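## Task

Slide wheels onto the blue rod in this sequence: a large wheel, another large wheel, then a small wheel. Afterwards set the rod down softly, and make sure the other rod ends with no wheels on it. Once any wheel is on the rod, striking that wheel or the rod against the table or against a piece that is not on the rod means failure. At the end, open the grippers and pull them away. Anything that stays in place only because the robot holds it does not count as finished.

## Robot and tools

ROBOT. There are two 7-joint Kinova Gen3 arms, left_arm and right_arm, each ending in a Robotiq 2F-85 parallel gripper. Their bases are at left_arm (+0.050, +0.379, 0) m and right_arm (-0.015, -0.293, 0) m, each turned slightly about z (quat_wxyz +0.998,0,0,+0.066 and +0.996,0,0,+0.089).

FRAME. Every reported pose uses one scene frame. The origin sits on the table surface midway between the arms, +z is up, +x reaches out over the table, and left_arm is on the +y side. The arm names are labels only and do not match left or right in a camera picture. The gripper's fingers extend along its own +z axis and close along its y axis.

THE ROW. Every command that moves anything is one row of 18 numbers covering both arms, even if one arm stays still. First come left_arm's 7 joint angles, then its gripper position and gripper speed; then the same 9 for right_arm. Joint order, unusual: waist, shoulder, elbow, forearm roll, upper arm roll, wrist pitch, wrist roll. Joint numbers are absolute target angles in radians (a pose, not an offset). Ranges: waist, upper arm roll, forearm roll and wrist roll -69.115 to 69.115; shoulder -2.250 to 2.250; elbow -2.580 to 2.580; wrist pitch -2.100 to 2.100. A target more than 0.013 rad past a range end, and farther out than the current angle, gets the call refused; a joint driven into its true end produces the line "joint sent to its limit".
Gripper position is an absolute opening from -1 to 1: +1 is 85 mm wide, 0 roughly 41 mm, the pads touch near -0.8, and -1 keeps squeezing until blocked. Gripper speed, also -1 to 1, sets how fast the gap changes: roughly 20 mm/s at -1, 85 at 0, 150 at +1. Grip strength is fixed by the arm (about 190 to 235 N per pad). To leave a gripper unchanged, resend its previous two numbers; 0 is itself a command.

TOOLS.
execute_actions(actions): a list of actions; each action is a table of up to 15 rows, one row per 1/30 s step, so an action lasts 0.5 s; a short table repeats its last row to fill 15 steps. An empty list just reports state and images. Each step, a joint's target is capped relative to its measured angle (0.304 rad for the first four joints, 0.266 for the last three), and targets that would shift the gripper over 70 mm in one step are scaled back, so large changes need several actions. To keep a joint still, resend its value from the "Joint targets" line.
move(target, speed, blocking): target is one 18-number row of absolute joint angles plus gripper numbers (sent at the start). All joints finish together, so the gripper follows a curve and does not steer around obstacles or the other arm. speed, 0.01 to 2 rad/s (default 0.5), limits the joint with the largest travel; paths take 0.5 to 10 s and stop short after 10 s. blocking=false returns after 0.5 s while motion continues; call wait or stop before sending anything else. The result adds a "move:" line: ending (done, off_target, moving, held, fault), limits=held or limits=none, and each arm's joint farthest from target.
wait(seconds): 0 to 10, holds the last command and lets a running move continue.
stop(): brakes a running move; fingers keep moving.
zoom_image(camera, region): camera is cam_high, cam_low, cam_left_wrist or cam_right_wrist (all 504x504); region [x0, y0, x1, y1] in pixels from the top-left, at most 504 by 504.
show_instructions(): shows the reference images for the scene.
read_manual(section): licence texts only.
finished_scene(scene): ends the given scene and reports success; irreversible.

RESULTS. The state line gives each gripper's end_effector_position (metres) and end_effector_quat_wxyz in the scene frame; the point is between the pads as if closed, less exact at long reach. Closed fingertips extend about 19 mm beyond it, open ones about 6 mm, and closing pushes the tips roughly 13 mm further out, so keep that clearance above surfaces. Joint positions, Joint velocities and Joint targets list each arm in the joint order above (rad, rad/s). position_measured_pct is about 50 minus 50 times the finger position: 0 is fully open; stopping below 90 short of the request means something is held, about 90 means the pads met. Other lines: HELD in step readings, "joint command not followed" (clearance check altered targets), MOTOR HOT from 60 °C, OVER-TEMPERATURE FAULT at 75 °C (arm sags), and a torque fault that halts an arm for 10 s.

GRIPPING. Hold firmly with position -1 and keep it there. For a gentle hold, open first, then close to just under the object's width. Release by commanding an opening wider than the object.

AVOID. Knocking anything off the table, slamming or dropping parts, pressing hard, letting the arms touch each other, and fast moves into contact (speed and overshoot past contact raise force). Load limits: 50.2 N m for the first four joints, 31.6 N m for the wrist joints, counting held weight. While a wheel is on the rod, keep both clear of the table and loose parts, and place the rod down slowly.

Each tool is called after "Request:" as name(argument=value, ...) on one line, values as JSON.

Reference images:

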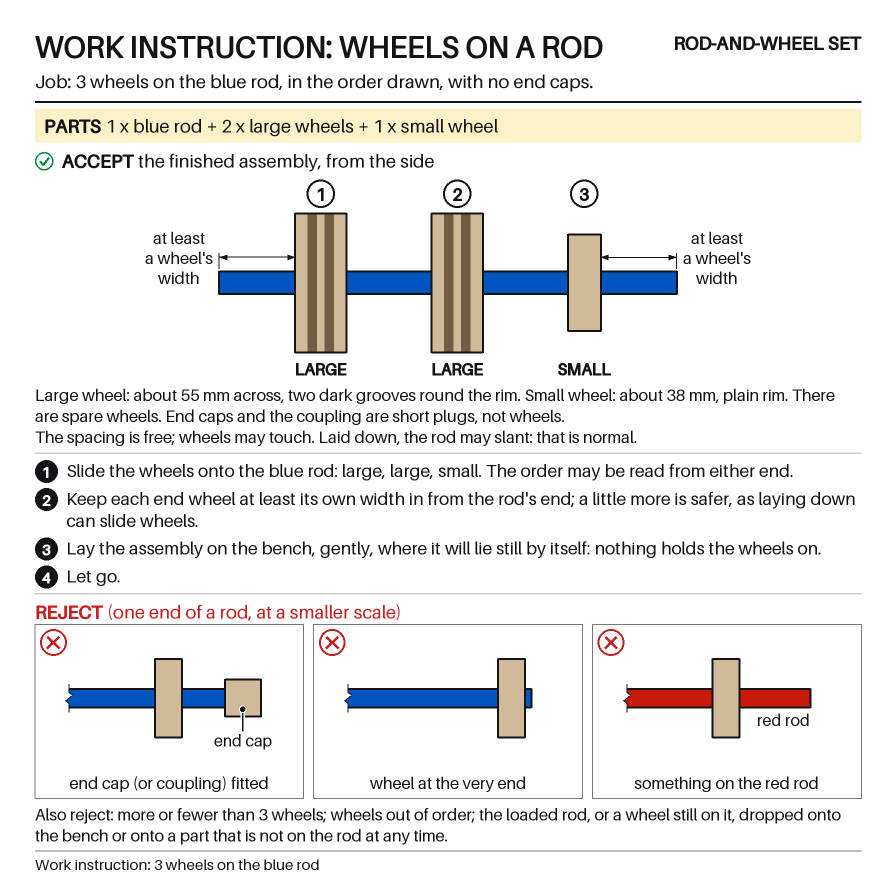

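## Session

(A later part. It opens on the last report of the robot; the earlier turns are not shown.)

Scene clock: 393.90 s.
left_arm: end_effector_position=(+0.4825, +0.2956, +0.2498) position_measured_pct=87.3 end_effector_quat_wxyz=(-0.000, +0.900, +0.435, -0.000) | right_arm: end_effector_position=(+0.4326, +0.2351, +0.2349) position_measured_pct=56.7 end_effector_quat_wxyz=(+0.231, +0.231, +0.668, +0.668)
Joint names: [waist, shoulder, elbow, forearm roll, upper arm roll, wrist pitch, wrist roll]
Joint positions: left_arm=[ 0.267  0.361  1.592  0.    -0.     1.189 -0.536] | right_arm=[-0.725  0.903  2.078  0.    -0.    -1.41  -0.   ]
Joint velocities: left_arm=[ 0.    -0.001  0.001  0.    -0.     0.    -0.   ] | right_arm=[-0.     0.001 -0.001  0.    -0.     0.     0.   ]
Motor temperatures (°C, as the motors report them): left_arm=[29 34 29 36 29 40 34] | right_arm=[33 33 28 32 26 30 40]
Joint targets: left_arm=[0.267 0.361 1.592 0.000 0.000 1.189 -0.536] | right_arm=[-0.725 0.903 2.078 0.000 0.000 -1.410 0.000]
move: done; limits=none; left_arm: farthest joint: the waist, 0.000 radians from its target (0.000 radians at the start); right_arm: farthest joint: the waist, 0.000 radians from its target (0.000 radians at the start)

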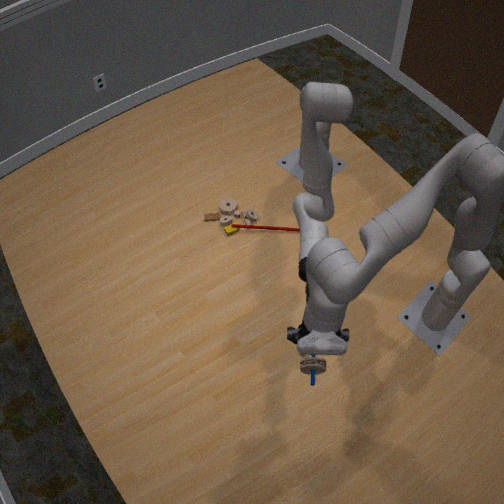

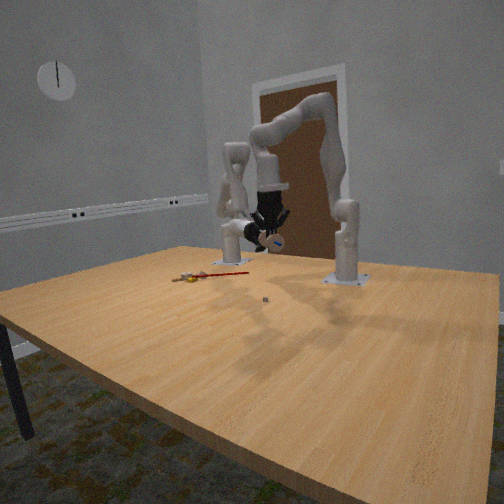

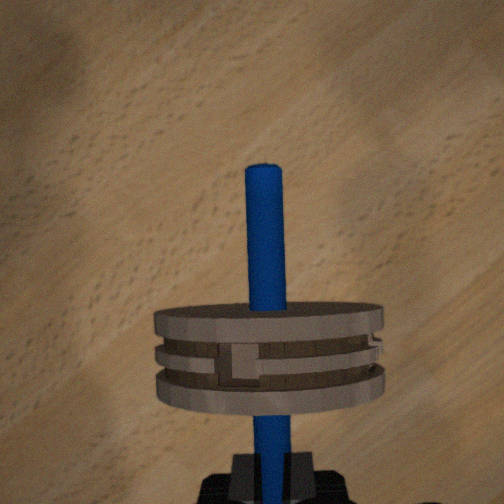

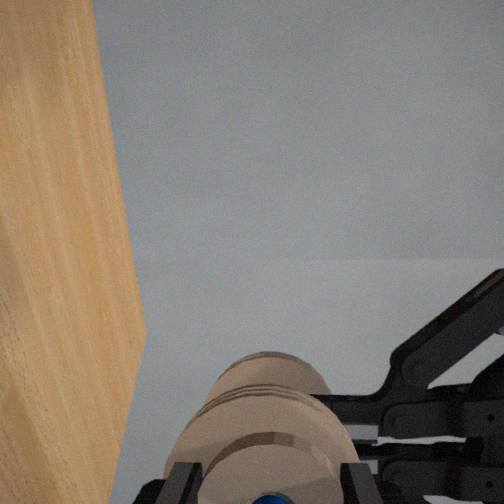

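Request:
move(target=[0.267,0.361,1.592,0,0,1.189,-0.5356,-1,0, -0.7250,0.9048,2.0680,0,0,-1.4020,0,-1,0], speed=0.04)

Request:
move(target=[0.267,0.361,1.592,0,0,1.189,-0.5356,-1,0, -0.7250,0.9048,2.0680,0,0,-1.4020,0,0.2,-0.5])

Request:
move(target=[0.267,0.361,1.592,0,0,1.189,-0.5356,-1,0, -0.7250,0.9048,2.0680,0,0,-1.4020,0,0.8,0])

Request:
move(target=[0.267,0.361,1.592,0,0,1.189,-0.5356,-1,0, -0.7255,0.895,2.32,0,0,-1.645,0,0.8,0], speed=0.25)

Scene clock: 399.20 s.
left_arm: end_effector_position=(+0.4825, +0.2957, +0.2497) position_measured_pct=87.3 end_effector_quat_wxyz=(-0.000, +0.900, +0.435, -0.000) | right_arm: end_effector_position=(+0.4344, +0.2375, +0.2348) position_measured_pct=56.7 end_effector_quat_wxyz=(+0.231, +0.231, +0.668, +0.668)
Joint names: [waist, shoulder, elbow, forearm roll, upper arm roll, wrist pitch, wrist roll]
Joint positions: left_arm=[ 0.267  0.361  1.592 -0.    -0.     1.189 -0.536] | right_arm=[-0.725  0.905  2.068  0.    -0.    -1.402 -0.   ]
Joint velocities: left_arm=[ 0.001  0.     0.    -0.001 -0.    -0.     0.001] | right_arm=[-0.     0.    -0.002  0.    -0.     0.     0.   ]
Motor temperatures (°C, as the motors report them): left_arm=[29 34 29 36 29 40 34] | right_arm=[33 33 28 32 26 30 40]
Joint targets: left_arm=[0.267 0.361 1.592 0.000 0.000 1.189 -0.536] | right_arm=[-0.725 0.905 2.068 0.000 0.000 -1.402 0.000]
move: done; limits=none; left_arm: farthest joint: the waist, 0.000 radians from its target (0.000 radians at the start); right_arm: farthest joint: the waist, 0.000 radians from its target (0.000 radians at the start)

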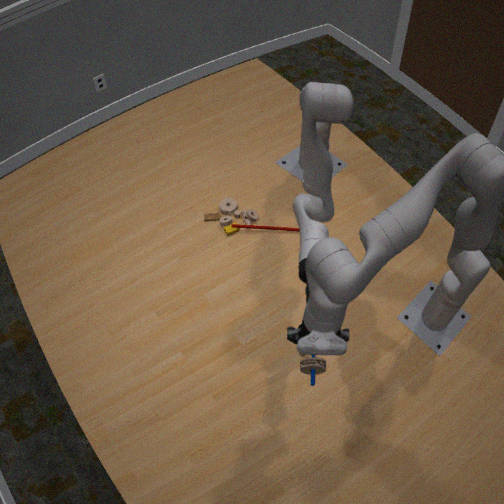

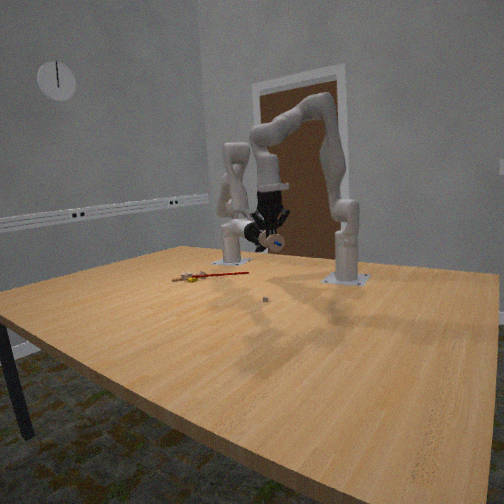

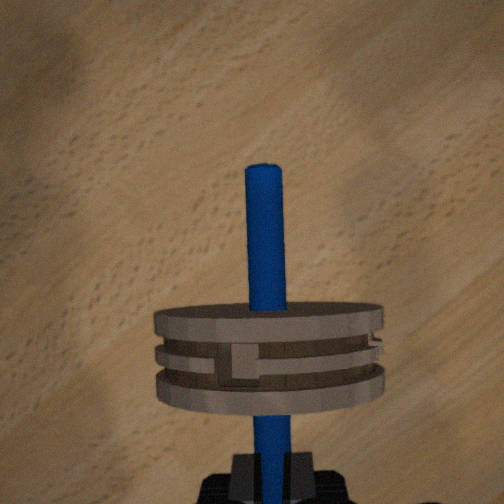

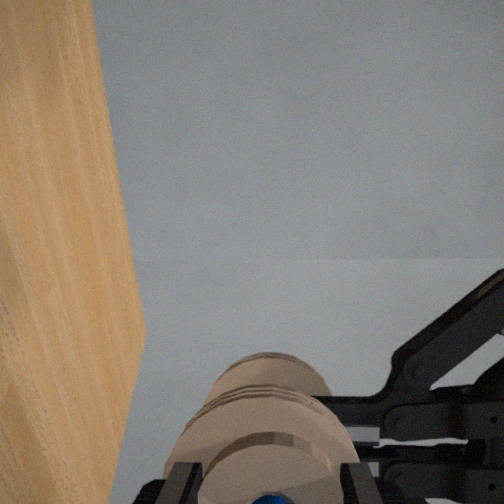

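Scene clock: 399.90 s.
left_arm: end_effector_position=(+0.4824, +0.2956, +0.2497) position_measured_pct=87.3 end_effector_quat_wxyz=(-0.000, +0.900, +0.435, -0.000) | right_arm: end_effector_position=(+0.4345, +0.2374, +0.2349) position_measured_pct=40.1 end_effector_quat_wxyz=(+0.232, +0.232, +0.668, +0.668)
Joint names: [waist, shoulder, elbow, forearm roll, upper arm roll, wrist pitch, wrist roll]
Joint positions: left_arm=[ 0.267  0.361  1.592 -0.    -0.     1.189 -0.536] | right_arm=[-0.725  0.905  2.068 -0.     0.    -1.402  0.   ]
Joint velocities: left_arm=[ 0.001 -0.    -0.     0.001  0.    -0.001  0.   ] | right_arm=[-0.    -0.     0.002  0.     0.     0.     0.   ]
Motor temperatures (°C, as the motors report them): left_arm=[29 34 29 36 29 40 34] | right_arm=[33 33 28 32 26 30 40]
Joint targets: left_arm=[0.267 0.361 1.592 0.000 0.000 1.189 -0.536] | right_arm=[-0.725 0.905 2.068 0.000 0.000 -1.402 0.000]
move: done; limits=none; left_arm: farthest joint: the waist, 0.000 radians from its target (0.000 radians at the start); right_arm: farthest joint: the waist, 0.000 radians from its target (0.000 radians at the start)

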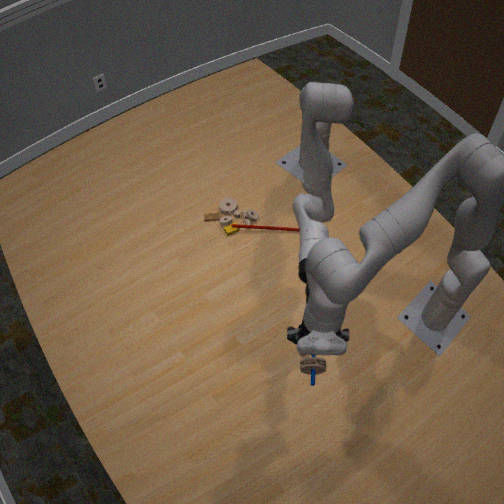

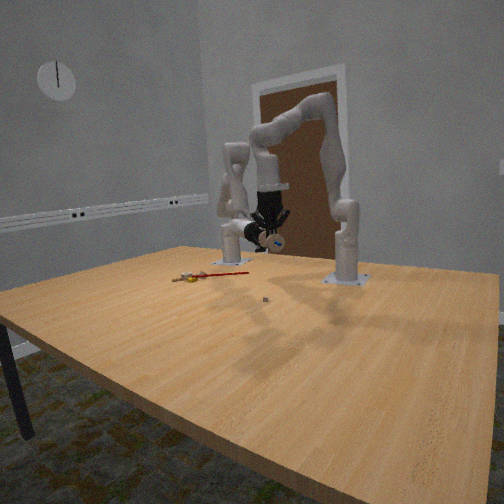

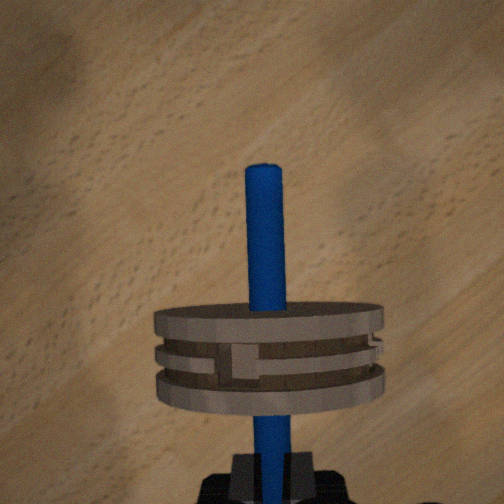

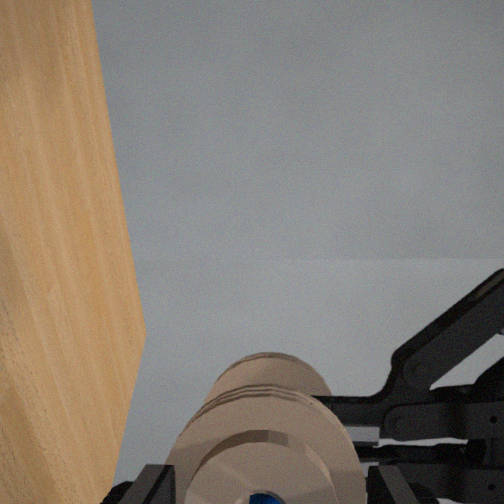

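Scene clock: 400.60 s.
left_arm: end_effector_position=(+0.4824, +0.2956, +0.2497) position_measured_pct=87.3 end_effector_quat_wxyz=(-0.000, +0.900, +0.435, -0.000) | right_arm: end_effector_position=(+0.4345, +0.2374, +0.2349) position_measured_pct=9.9 end_effector_quat_wxyz=(+0.232, +0.232, +0.668, +0.668)
Joint names: [waist, shoulder, elbow, forearm roll, upper arm roll, wrist pitch, wrist roll]
Joint positions: left_arm=[ 0.267  0.361  1.592 -0.    -0.     1.189 -0.536] | right_arm=[-0.725  0.905  2.068 -0.     0.    -1.402  0.   ]
Joint velocities: left_arm=[ 0.     0.001 -0.     0.001 -0.    -0.001  0.   ] | right_arm=[ 0.     0.    -0.001 -0.     0.     0.     0.   ]
Motor temperatures (°C, as the motors report them): left_arm=[29 34 29 36 29 40 34] | right_arm=[33 33 28 32 26 30 40]
Joint targets: left_arm=[0.267 0.361 1.592 0.000 0.000 1.189 -0.536] | right_arm=[-0.725 0.905 2.068 0.000 0.000 -1.402 0.000]
move: done; limits=none; left_arm: farthest joint: the waist, 0.000 radians from its target (0.000 radians at the start); right_arm: farthest joint: the waist, 0.000 radians from its target (0.000 radians at the start)

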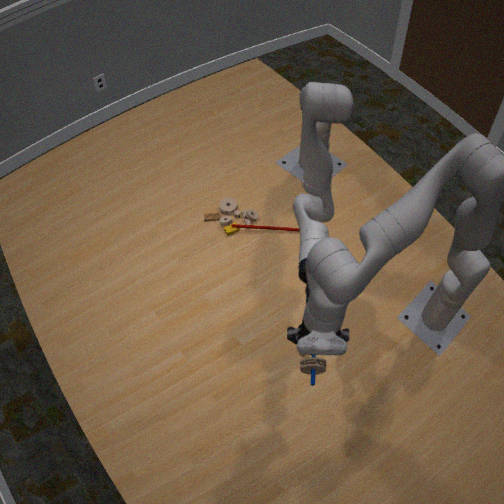

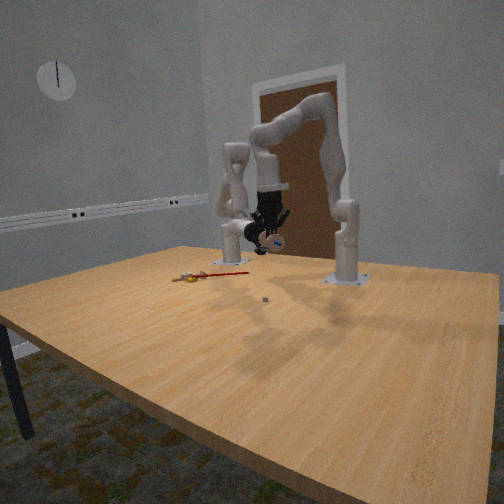

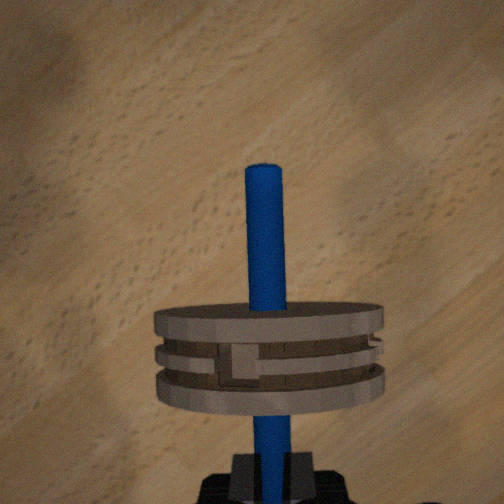

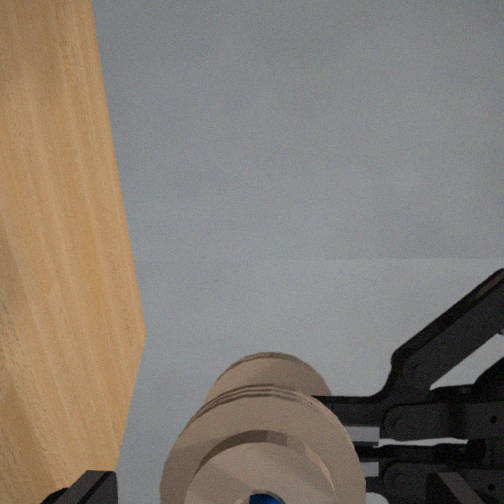

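Scene clock: 402.00 s.
left_arm: end_effector_position=(+0.4824, +0.2956, +0.2497) position_measured_pct=87.3 end_effector_quat_wxyz=(-0.000, +0.900, +0.435, -0.000) | right_arm: end_effector_position=(+0.3857, +0.1760, +0.2347) position_measured_pct=9.9 end_effector_quat_wxyz=(+0.231, +0.231, +0.668, +0.668)
Joint names: [waist, shoulder, elbow, forearm roll, upper arm roll, wrist pitch, wrist roll]
Joint positions: left_arm=[ 0.267  0.361  1.592 -0.    -0.     1.189 -0.536] | right_arm=[-0.725  0.895  2.32   0.    -0.    -1.645  0.   ]
Joint velocities: left_arm=[ 0.001  0.     0.     0.002 -0.    -0.001  0.   ] | right_arm=[-0.  0.  0.  0.  0. -0.  0.]
Motor temperatures (°C, as the motors report them): left_arm=[29 34 29 36 29 40 34] | right_arm=[33 33 28 32 26 30 40]
Joint targets: left_arm=[0.267 0.361 1.592 0.000 0.000 1.189 -0.536] | right_arm=[-0.725 0.895 2.320 0.000 0.000 -1.645 0.000]
move: done; limits=none; left_arm: farthest joint: the waist, 0.000 radians from its target (0.000 radians at the start); right_arm: farthest joint: the waist, 0.000 radians from its target (0.001 radians at the start)

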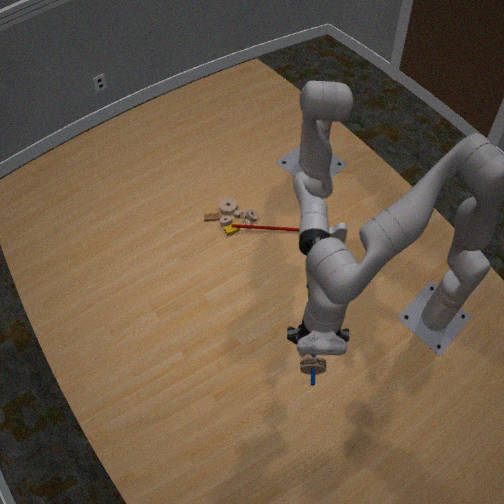

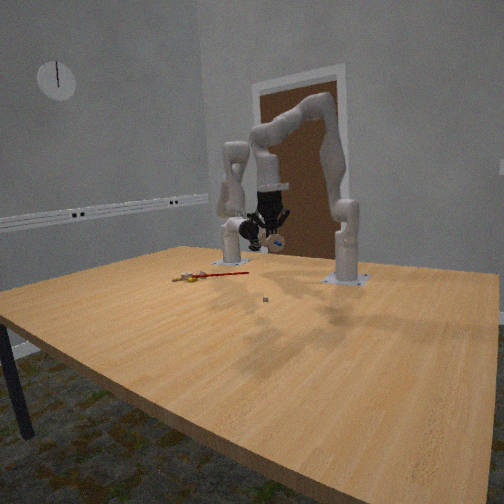

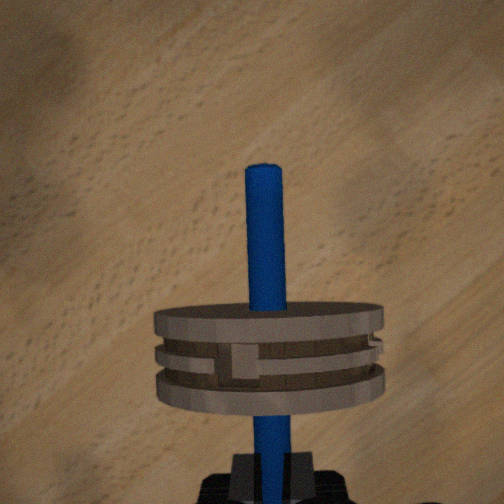

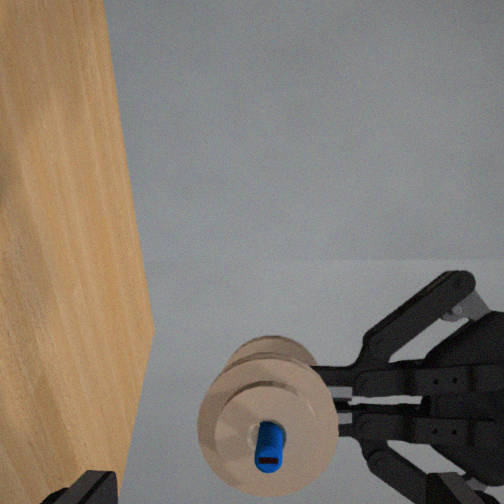

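Request:
move(target=[0.267,0.361,1.592,0,0,1.189,-0.5356,-1,0, 0.25,0.895,2.32,0,0,-1.645,0,0.8,0], speed=0.9)

Request:
zoom_image(camera="cam_low", region=[225,220,325,330])

Scene clock: 410.17 s.
left_arm: end_effector_position=(+0.4824, +0.2956, +0.2497) position_measured_pct=87.3 end_effector_quat_wxyz=(-0.000, +0.900, +0.435, -0.000) | right_arm: end_effector_position=(+0.5982, -0.3617, +0.2347) position_measured_pct=9.9 end_effector_quat_wxyz=(+0.518, +0.517, +0.482, +0.482)
Joint names: [waist, shoulder, elbow, forearm roll, upper arm roll, wrist pitch, wrist roll]
Joint positions: left_arm=[ 0.267  0.361  1.592 -0.    -0.     1.189 -0.536] | right_arm=[ 0.25   0.895  2.32  -0.     0.    -1.645  0.   ]
Joint velocities: left_arm=[-0.    -0.001  0.     0.     0.     0.     0.001] | right_arm=[ 0.003  0.     0.002  0.    -0.    -0.    -0.   ]
Motor temperatures (°C, as the motors report them): left_arm=[29 34 29 36 29 40 34] | right_arm=[33 33 28 32 26 30 40]
Joint targets: left_arm=[0.267 0.361 1.592 0.000 0.000 1.189 -0.536] | right_arm=[0.250 0.895 2.320 0.000 0.000 -1.645 0.000]
move: done; limits=none; left_arm: farthest joint: the waist, 0.000 radians from its target (0.000 radians at the start); right_arm: farthest joint: the waist, 0.000 radians from its target (0.976 radians at the start)

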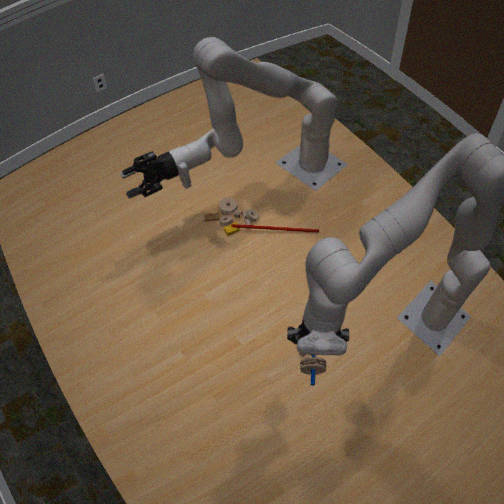

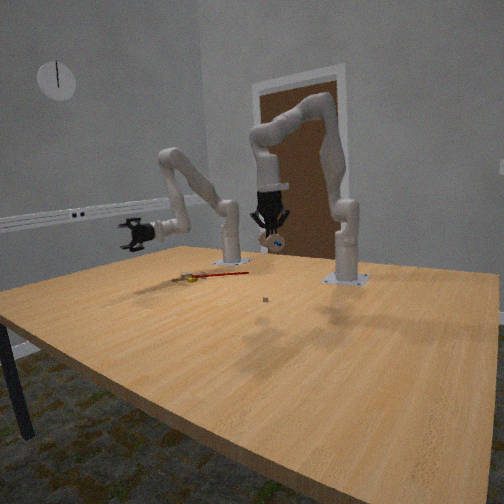

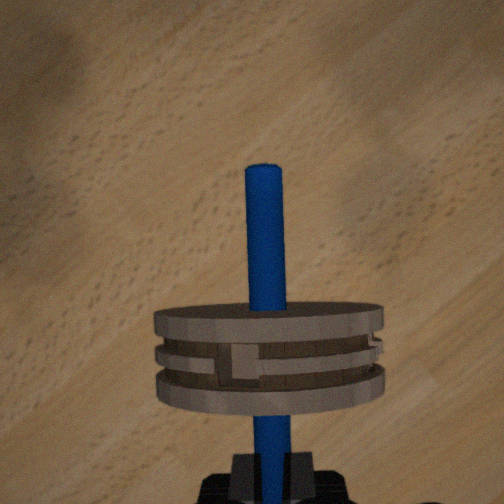

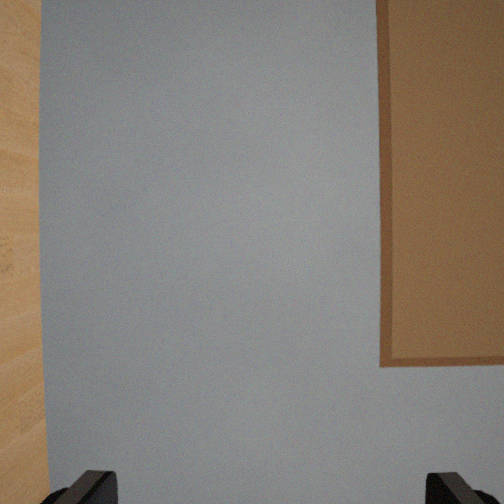

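Region (225, 220, 325, 330) of cam_low's 504x504 image, scaled by 4.582, with more detail than that image has; it fills the left 458 columns of this view, and the rest is white.

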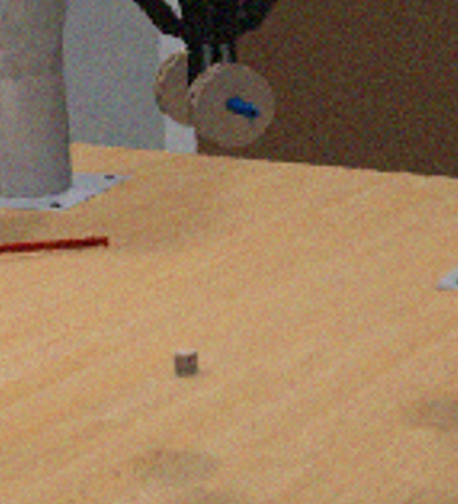

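Request:
move(target=[0.267,0.8003,1.2556,0,0,1.0857,-0.5356,-1,0, 0.25,0.895,2.32,0,0,-1.645,0,0.8,0], speed=0.25)

Scene clock: 420.30 s.
left_arm: end_effector_position=(+0.6210, +0.2769, +0.1198) position_measured_pct=87.3 end_effector_quat_wxyz=(-0.000, +0.900, +0.435, -0.000) | right_arm: end_effector_position=(+0.5982, -0.3619, +0.2347) position_measured_pct=9.9 end_effector_quat_wxyz=(+0.518, +0.517, +0.482, +0.482)
Joint names: [waist, shoulder, elbow, forearm roll, upper arm roll, wrist pitch, wrist roll]
Joint positions: left_arm=[ 0.267  0.8    1.256 -0.    -0.     1.086 -0.536] | right_arm=[ 0.25   0.895  2.32  -0.     0.    -1.645  0.   ]
Joint velocities: left_arm=[-0.001  0.004 -0.001 -0.001 -0.     0.    -0.   ] | right_arm=[-0.    -0.     0.     0.001 -0.     0.    -0.   ]
Motor temperatures (°C, as the motors report them): left_arm=[29 34 29 36 29 40 34] | right_arm=[33 33 28 32 26 30 40]
Joint targets: left_arm=[0.267 0.800 1.256 0.000 0.000 1.086 -0.536] | right_arm=[0.250 0.895 2.320 0.000 0.000 -1.645 0.000]
move: done; limits=none; left_arm: farthest joint: the waist, 0.000 radians from its target (0.000 radians at the start); right_arm: farthest joint: the waist, 0.000 radians from its target (0.000 radians at the start)

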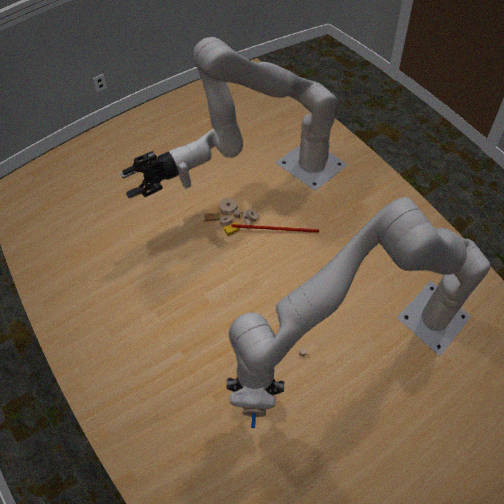

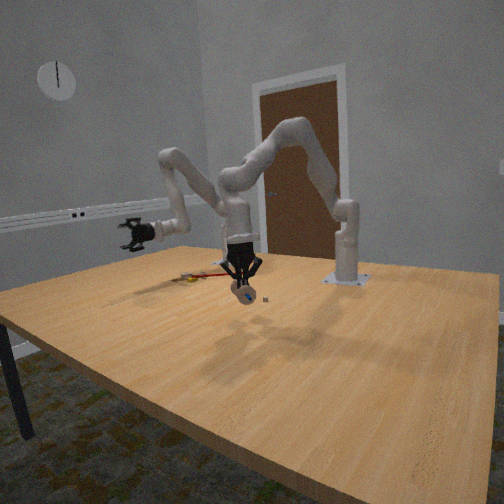

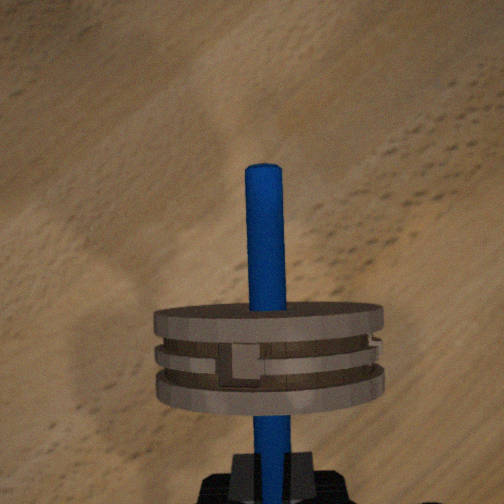

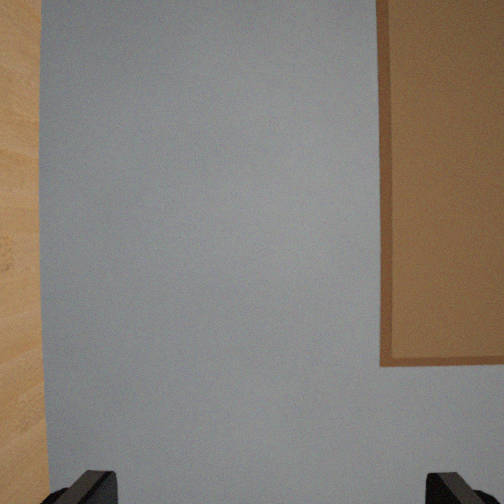

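Request:
move(target=[0.267,0.8854,1.3140,0,0,0.9422,-0.5356,-1,0, 0.25,0.895,2.32,0,0,-1.645,0,0.8,0], speed=0.1)

Request:
zoom_image(camera="cam_low", region=[205,260,295,340])

Scene clock: 424.83 s.
left_arm: end_effector_position=(+0.6209, +0.2769, +0.0547) position_measured_pct=87.3 end_effector_quat_wxyz=(-0.000, +0.900, +0.435, -0.000) | right_arm: end_effector_position=(+0.5982, -0.3619, +0.2347) position_measured_pct=9.9 end_effector_quat_wxyz=(+0.518, +0.517, +0.482, +0.482)
Joint names: [waist, shoulder, elbow, forearm roll, upper arm roll, wrist pitch, wrist roll]
Joint positions: left_arm=[ 0.267  0.886  1.314 -0.    -0.     0.942 -0.536] | right_arm=[ 0.25   0.895  2.32  -0.     0.    -1.645 -0.   ]
Joint velocities: left_arm=[-0.001  0.001 -0.001 -0.001  0.    -0.    -0.   ] | right_arm=[ 0.     0.    -0.     0.001  0.     0.     0.   ]
Motor temperatures (°C, as the motors report them): left_arm=[29 35 29 36 29 40 34] | right_arm=[33 33 28 32 26 30 40]
Joint targets: left_arm=[0.267 0.885 1.314 0.000 0.000 0.942 -0.536] | right_arm=[0.250 0.895 2.320 0.000 0.000 -1.645 0.000]
move: done; limits=none; left_arm: farthest joint: the waist, 0.000 radians from its target (0.000 radians at the start); right_arm: farthest joint: the waist, 0.000 radians from its target (0.000 radians at the start)

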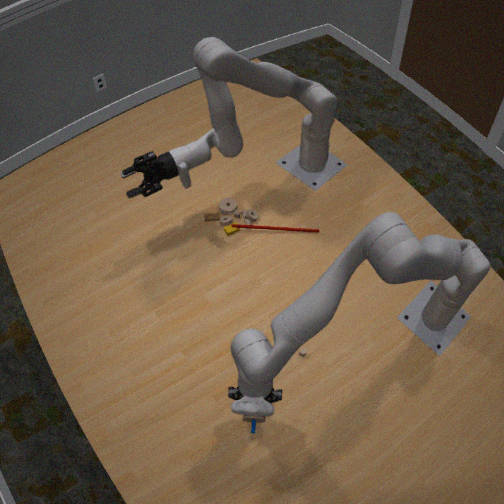

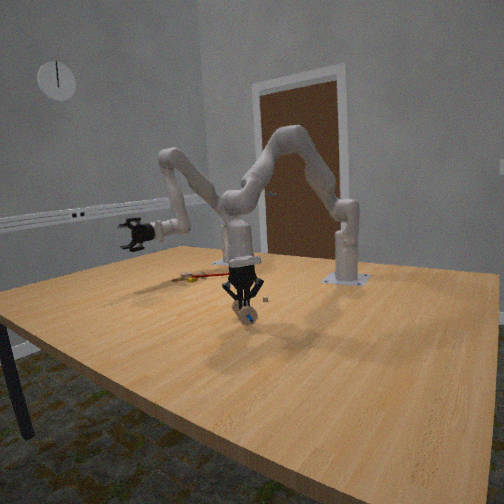

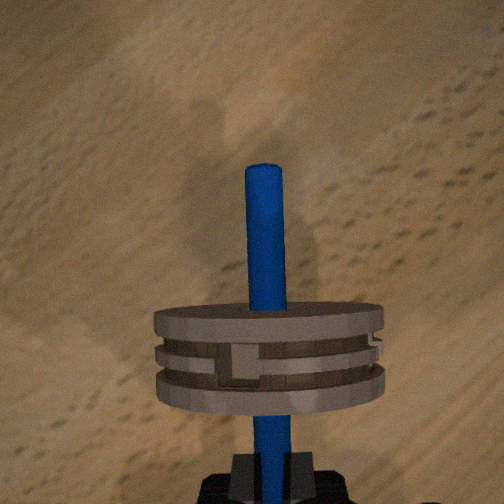

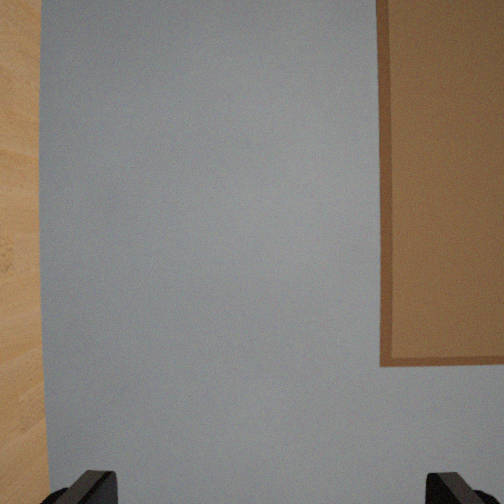

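Region (205, 260, 295, 340) of cam_low's 504x504 image, scaled by 5.600, with more detail than that image has.

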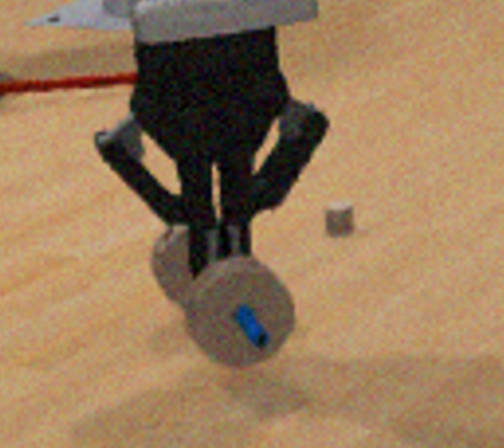

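Lower gently to z≈0.046.

Request:
move(target=[0.267,0.8986,1.3194,0,0,0.9236,-0.5356,-1,0, 0.25,0.895,2.32,0,0,-1.645,0,0.8,0], speed=0.015)

Request:
zoom_image(camera="cam_low", region=[205,260,295,340])

Scene clock: 428.70 s.
left_arm: end_effector_position=(+0.6211, +0.2769, +0.0459) position_measured_pct=87.3 end_effector_quat_wxyz=(-0.000, +0.900, +0.435, -0.000) | right_arm: end_effector_position=(+0.5982, -0.3619, +0.2347) position_measured_pct=9.9 end_effector_quat_wxyz=(+0.518, +0.517, +0.482, +0.482)
Joint names: [waist, shoulder, elbow, forearm roll, upper arm roll, wrist pitch, wrist roll]
Joint positions: left_arm=[ 0.267  0.899  1.319 -0.    -0.     0.924 -0.536] | right_arm=[ 0.25   0.895  2.32  -0.     0.    -1.645  0.   ]
Joint velocities: left_arm=[0.    0.    0.    0.001 0.    0.    0.   ] | right_arm=[-0. -0. -0. -0.  0. -0.  0.]
Motor temperatures (°C, as the motors report them): left_arm=[29 35 29 36 29 40 34] | right_arm=[33 33 28 32 26 30 40]
Joint targets: left_arm=[0.267 0.899 1.319 0.000 0.000 0.924 -0.536] | right_arm=[0.250 0.895 2.320 0.000 0.000 -1.645 0.000]
move: done; limits=none; left_arm: farthest joint: the waist, 0.000 radians from its target (0.000 radians at the start); right_arm: farthest joint: the waist, 0.000 radians from its target (0.000 radians at the start)

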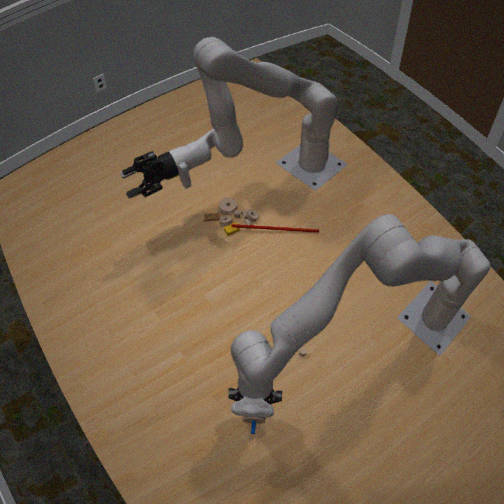

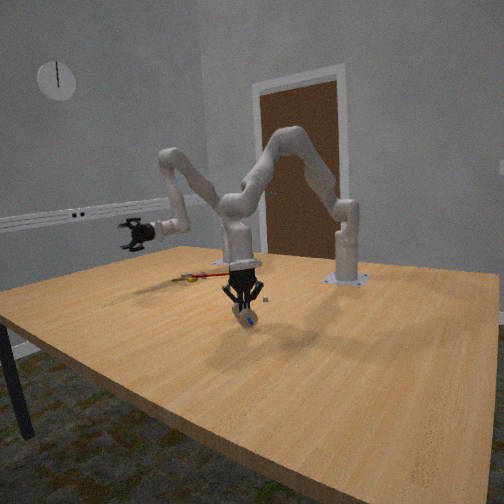

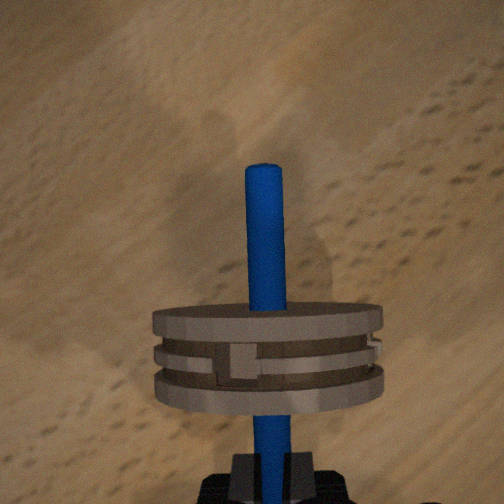

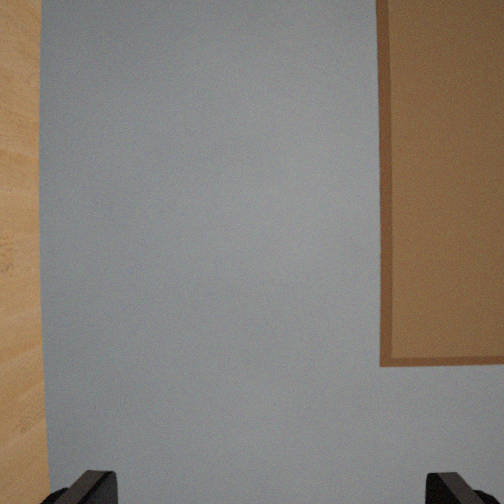

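Region (205, 260, 295, 340) of cam_low's 504x504 image, scaled by 5.600, with more detail than that image has.

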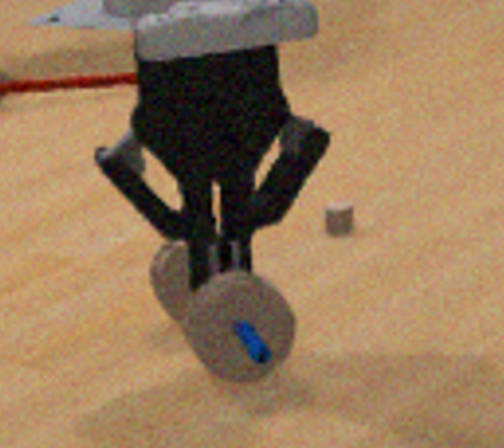

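Request:
move(target=[0.267,0.9015,1.3206,0,0,0.9195,-0.5356,-1,0, 0.25,0.895,2.32,0,0,-1.645,0,0.8,0], speed=0.01)

Request:
move(target=[0.267,0.9015,1.3206,0,0,0.9195,-0.5356,-0.4,-1, 0.25,0.895,2.32,0,0,-1.645,0,0.8,0])

Scene clock: 431.73 s.
left_arm: end_effector_position=(+0.6213, +0.2767, +0.0444) position_measured_pct=87.3 end_effector_quat_wxyz=(+0.000, +0.900, +0.435, +0.000) | right_arm: end_effector_position=(+0.5982, -0.3619, +0.2347) position_measured_pct=9.9 end_effector_quat_wxyz=(+0.518, +0.517, +0.482, +0.482)
Joint names: [waist, shoulder, elbow, forearm roll, upper arm roll, wrist pitch, wrist roll]
Joint positions: left_arm=[ 0.267  0.901  1.32   0.     0.     0.92  -0.536] | right_arm=[ 0.25   0.895  2.32  -0.     0.    -1.645  0.   ]
Joint velocities: left_arm=[-0.     0.001 -0.     0.    -0.    -0.001 -0.   ] | right_arm=[ 0.     0.     0.001 -0.     0.    -0.    -0.   ]
Motor temperatures (°C, as the motors report them): left_arm=[29 35 29 36 29 40 34] | right_arm=[33 33 28 32 26 30 40]
Joint targets: left_arm=[0.267 0.902 1.321 0.000 0.000 0.919 -0.536] | right_arm=[0.250 0.895 2.320 0.000 0.000 -1.645 0.000]
move: done; limits=none; left_arm: farthest joint: the shoulder, 0.001 radians from its target (0.003 radians at the start); right_arm: farthest joint: the waist, 0.000 radians from its target (0.000 radians at the start)

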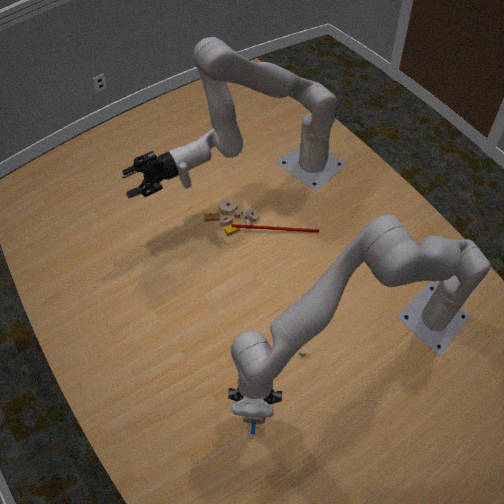

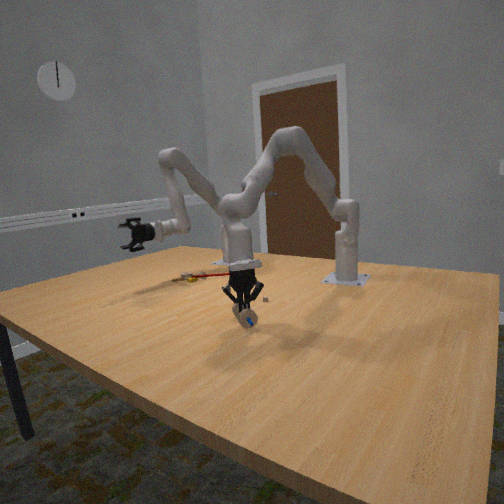

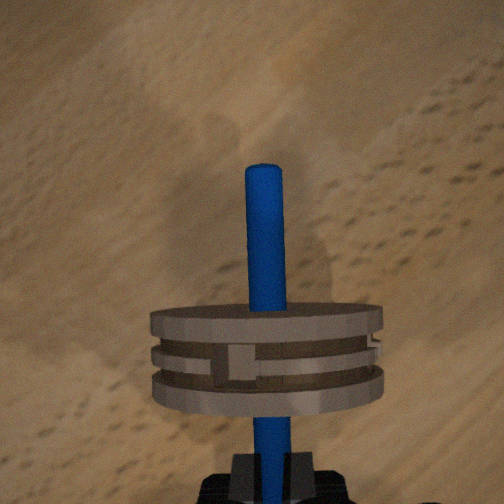

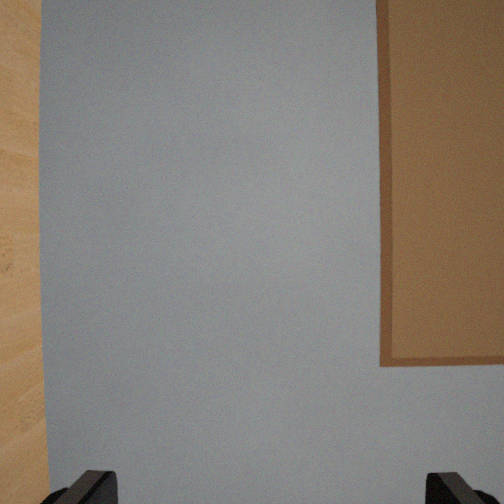

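Scene clock: 432.87 s.
left_arm: end_effector_position=(+0.6211, +0.2769, +0.0440) position_measured_pct=69.8 end_effector_quat_wxyz=(-0.000, +0.900, +0.435, -0.000) | right_arm: end_effector_position=(+0.5982, -0.3619, +0.2347) position_measured_pct=9.9 end_effector_quat_wxyz=(+0.518, +0.517, +0.482, +0.482)
Joint names: [waist, shoulder, elbow, forearm roll, upper arm roll, wrist pitch, wrist roll]
Joint positions: left_arm=[ 0.267  0.901  1.321 -0.     0.     0.919 -0.536] | right_arm=[ 0.25   0.895  2.32  -0.     0.    -1.645  0.   ]
Joint velocities: left_arm=[-0.     0.001 -0.     0.    -0.    -0.001 -0.   ] | right_arm=[-0. -0.  0. -0. -0.  0.  0.]
Motor temperatures (°C, as the motors report them): left_arm=[29 35 29 36 29 40 34] | right_arm=[33 33 28 32 26 30 40]
Joint targets: left_arm=[0.267 0.902 1.321 0.000 0.000 0.919 -0.536] | right_arm=[0.250 0.895 2.320 0.000 0.000 -1.645 0.000]
move: done; limits=none; left_arm: farthest joint: the waist, 0.000 radians from its target (0.000 radians at the start); right_arm: farthest joint: the waist, 0.000 radians from its target (0.000 radians at the start)

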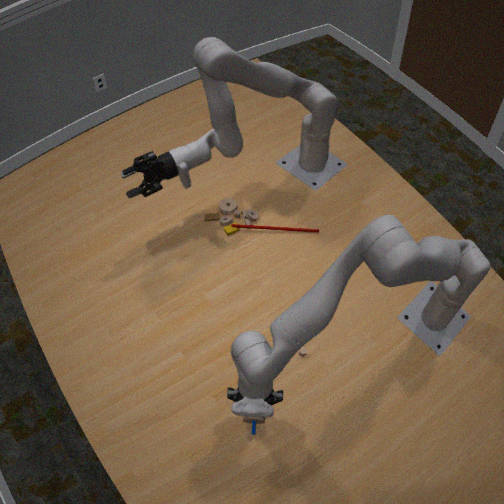

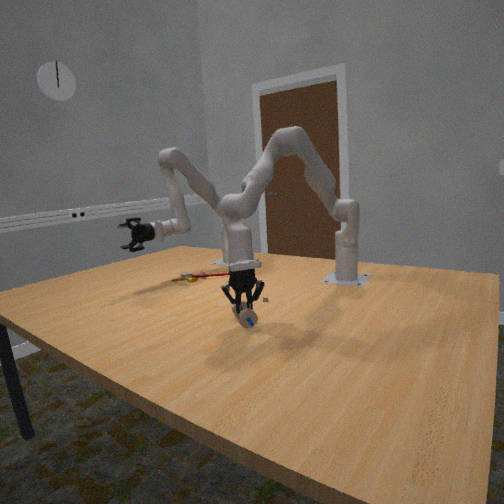

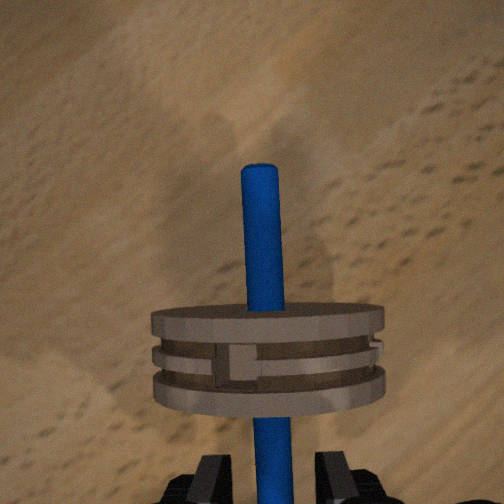

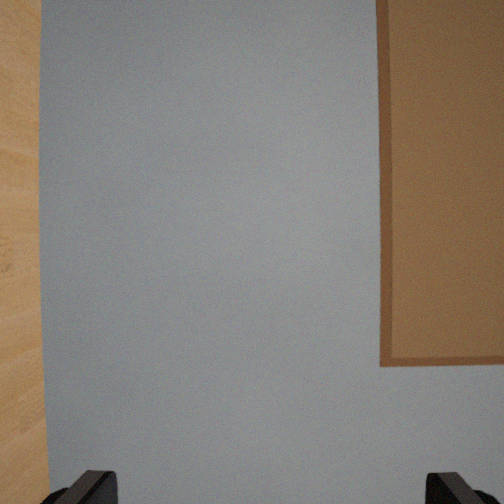

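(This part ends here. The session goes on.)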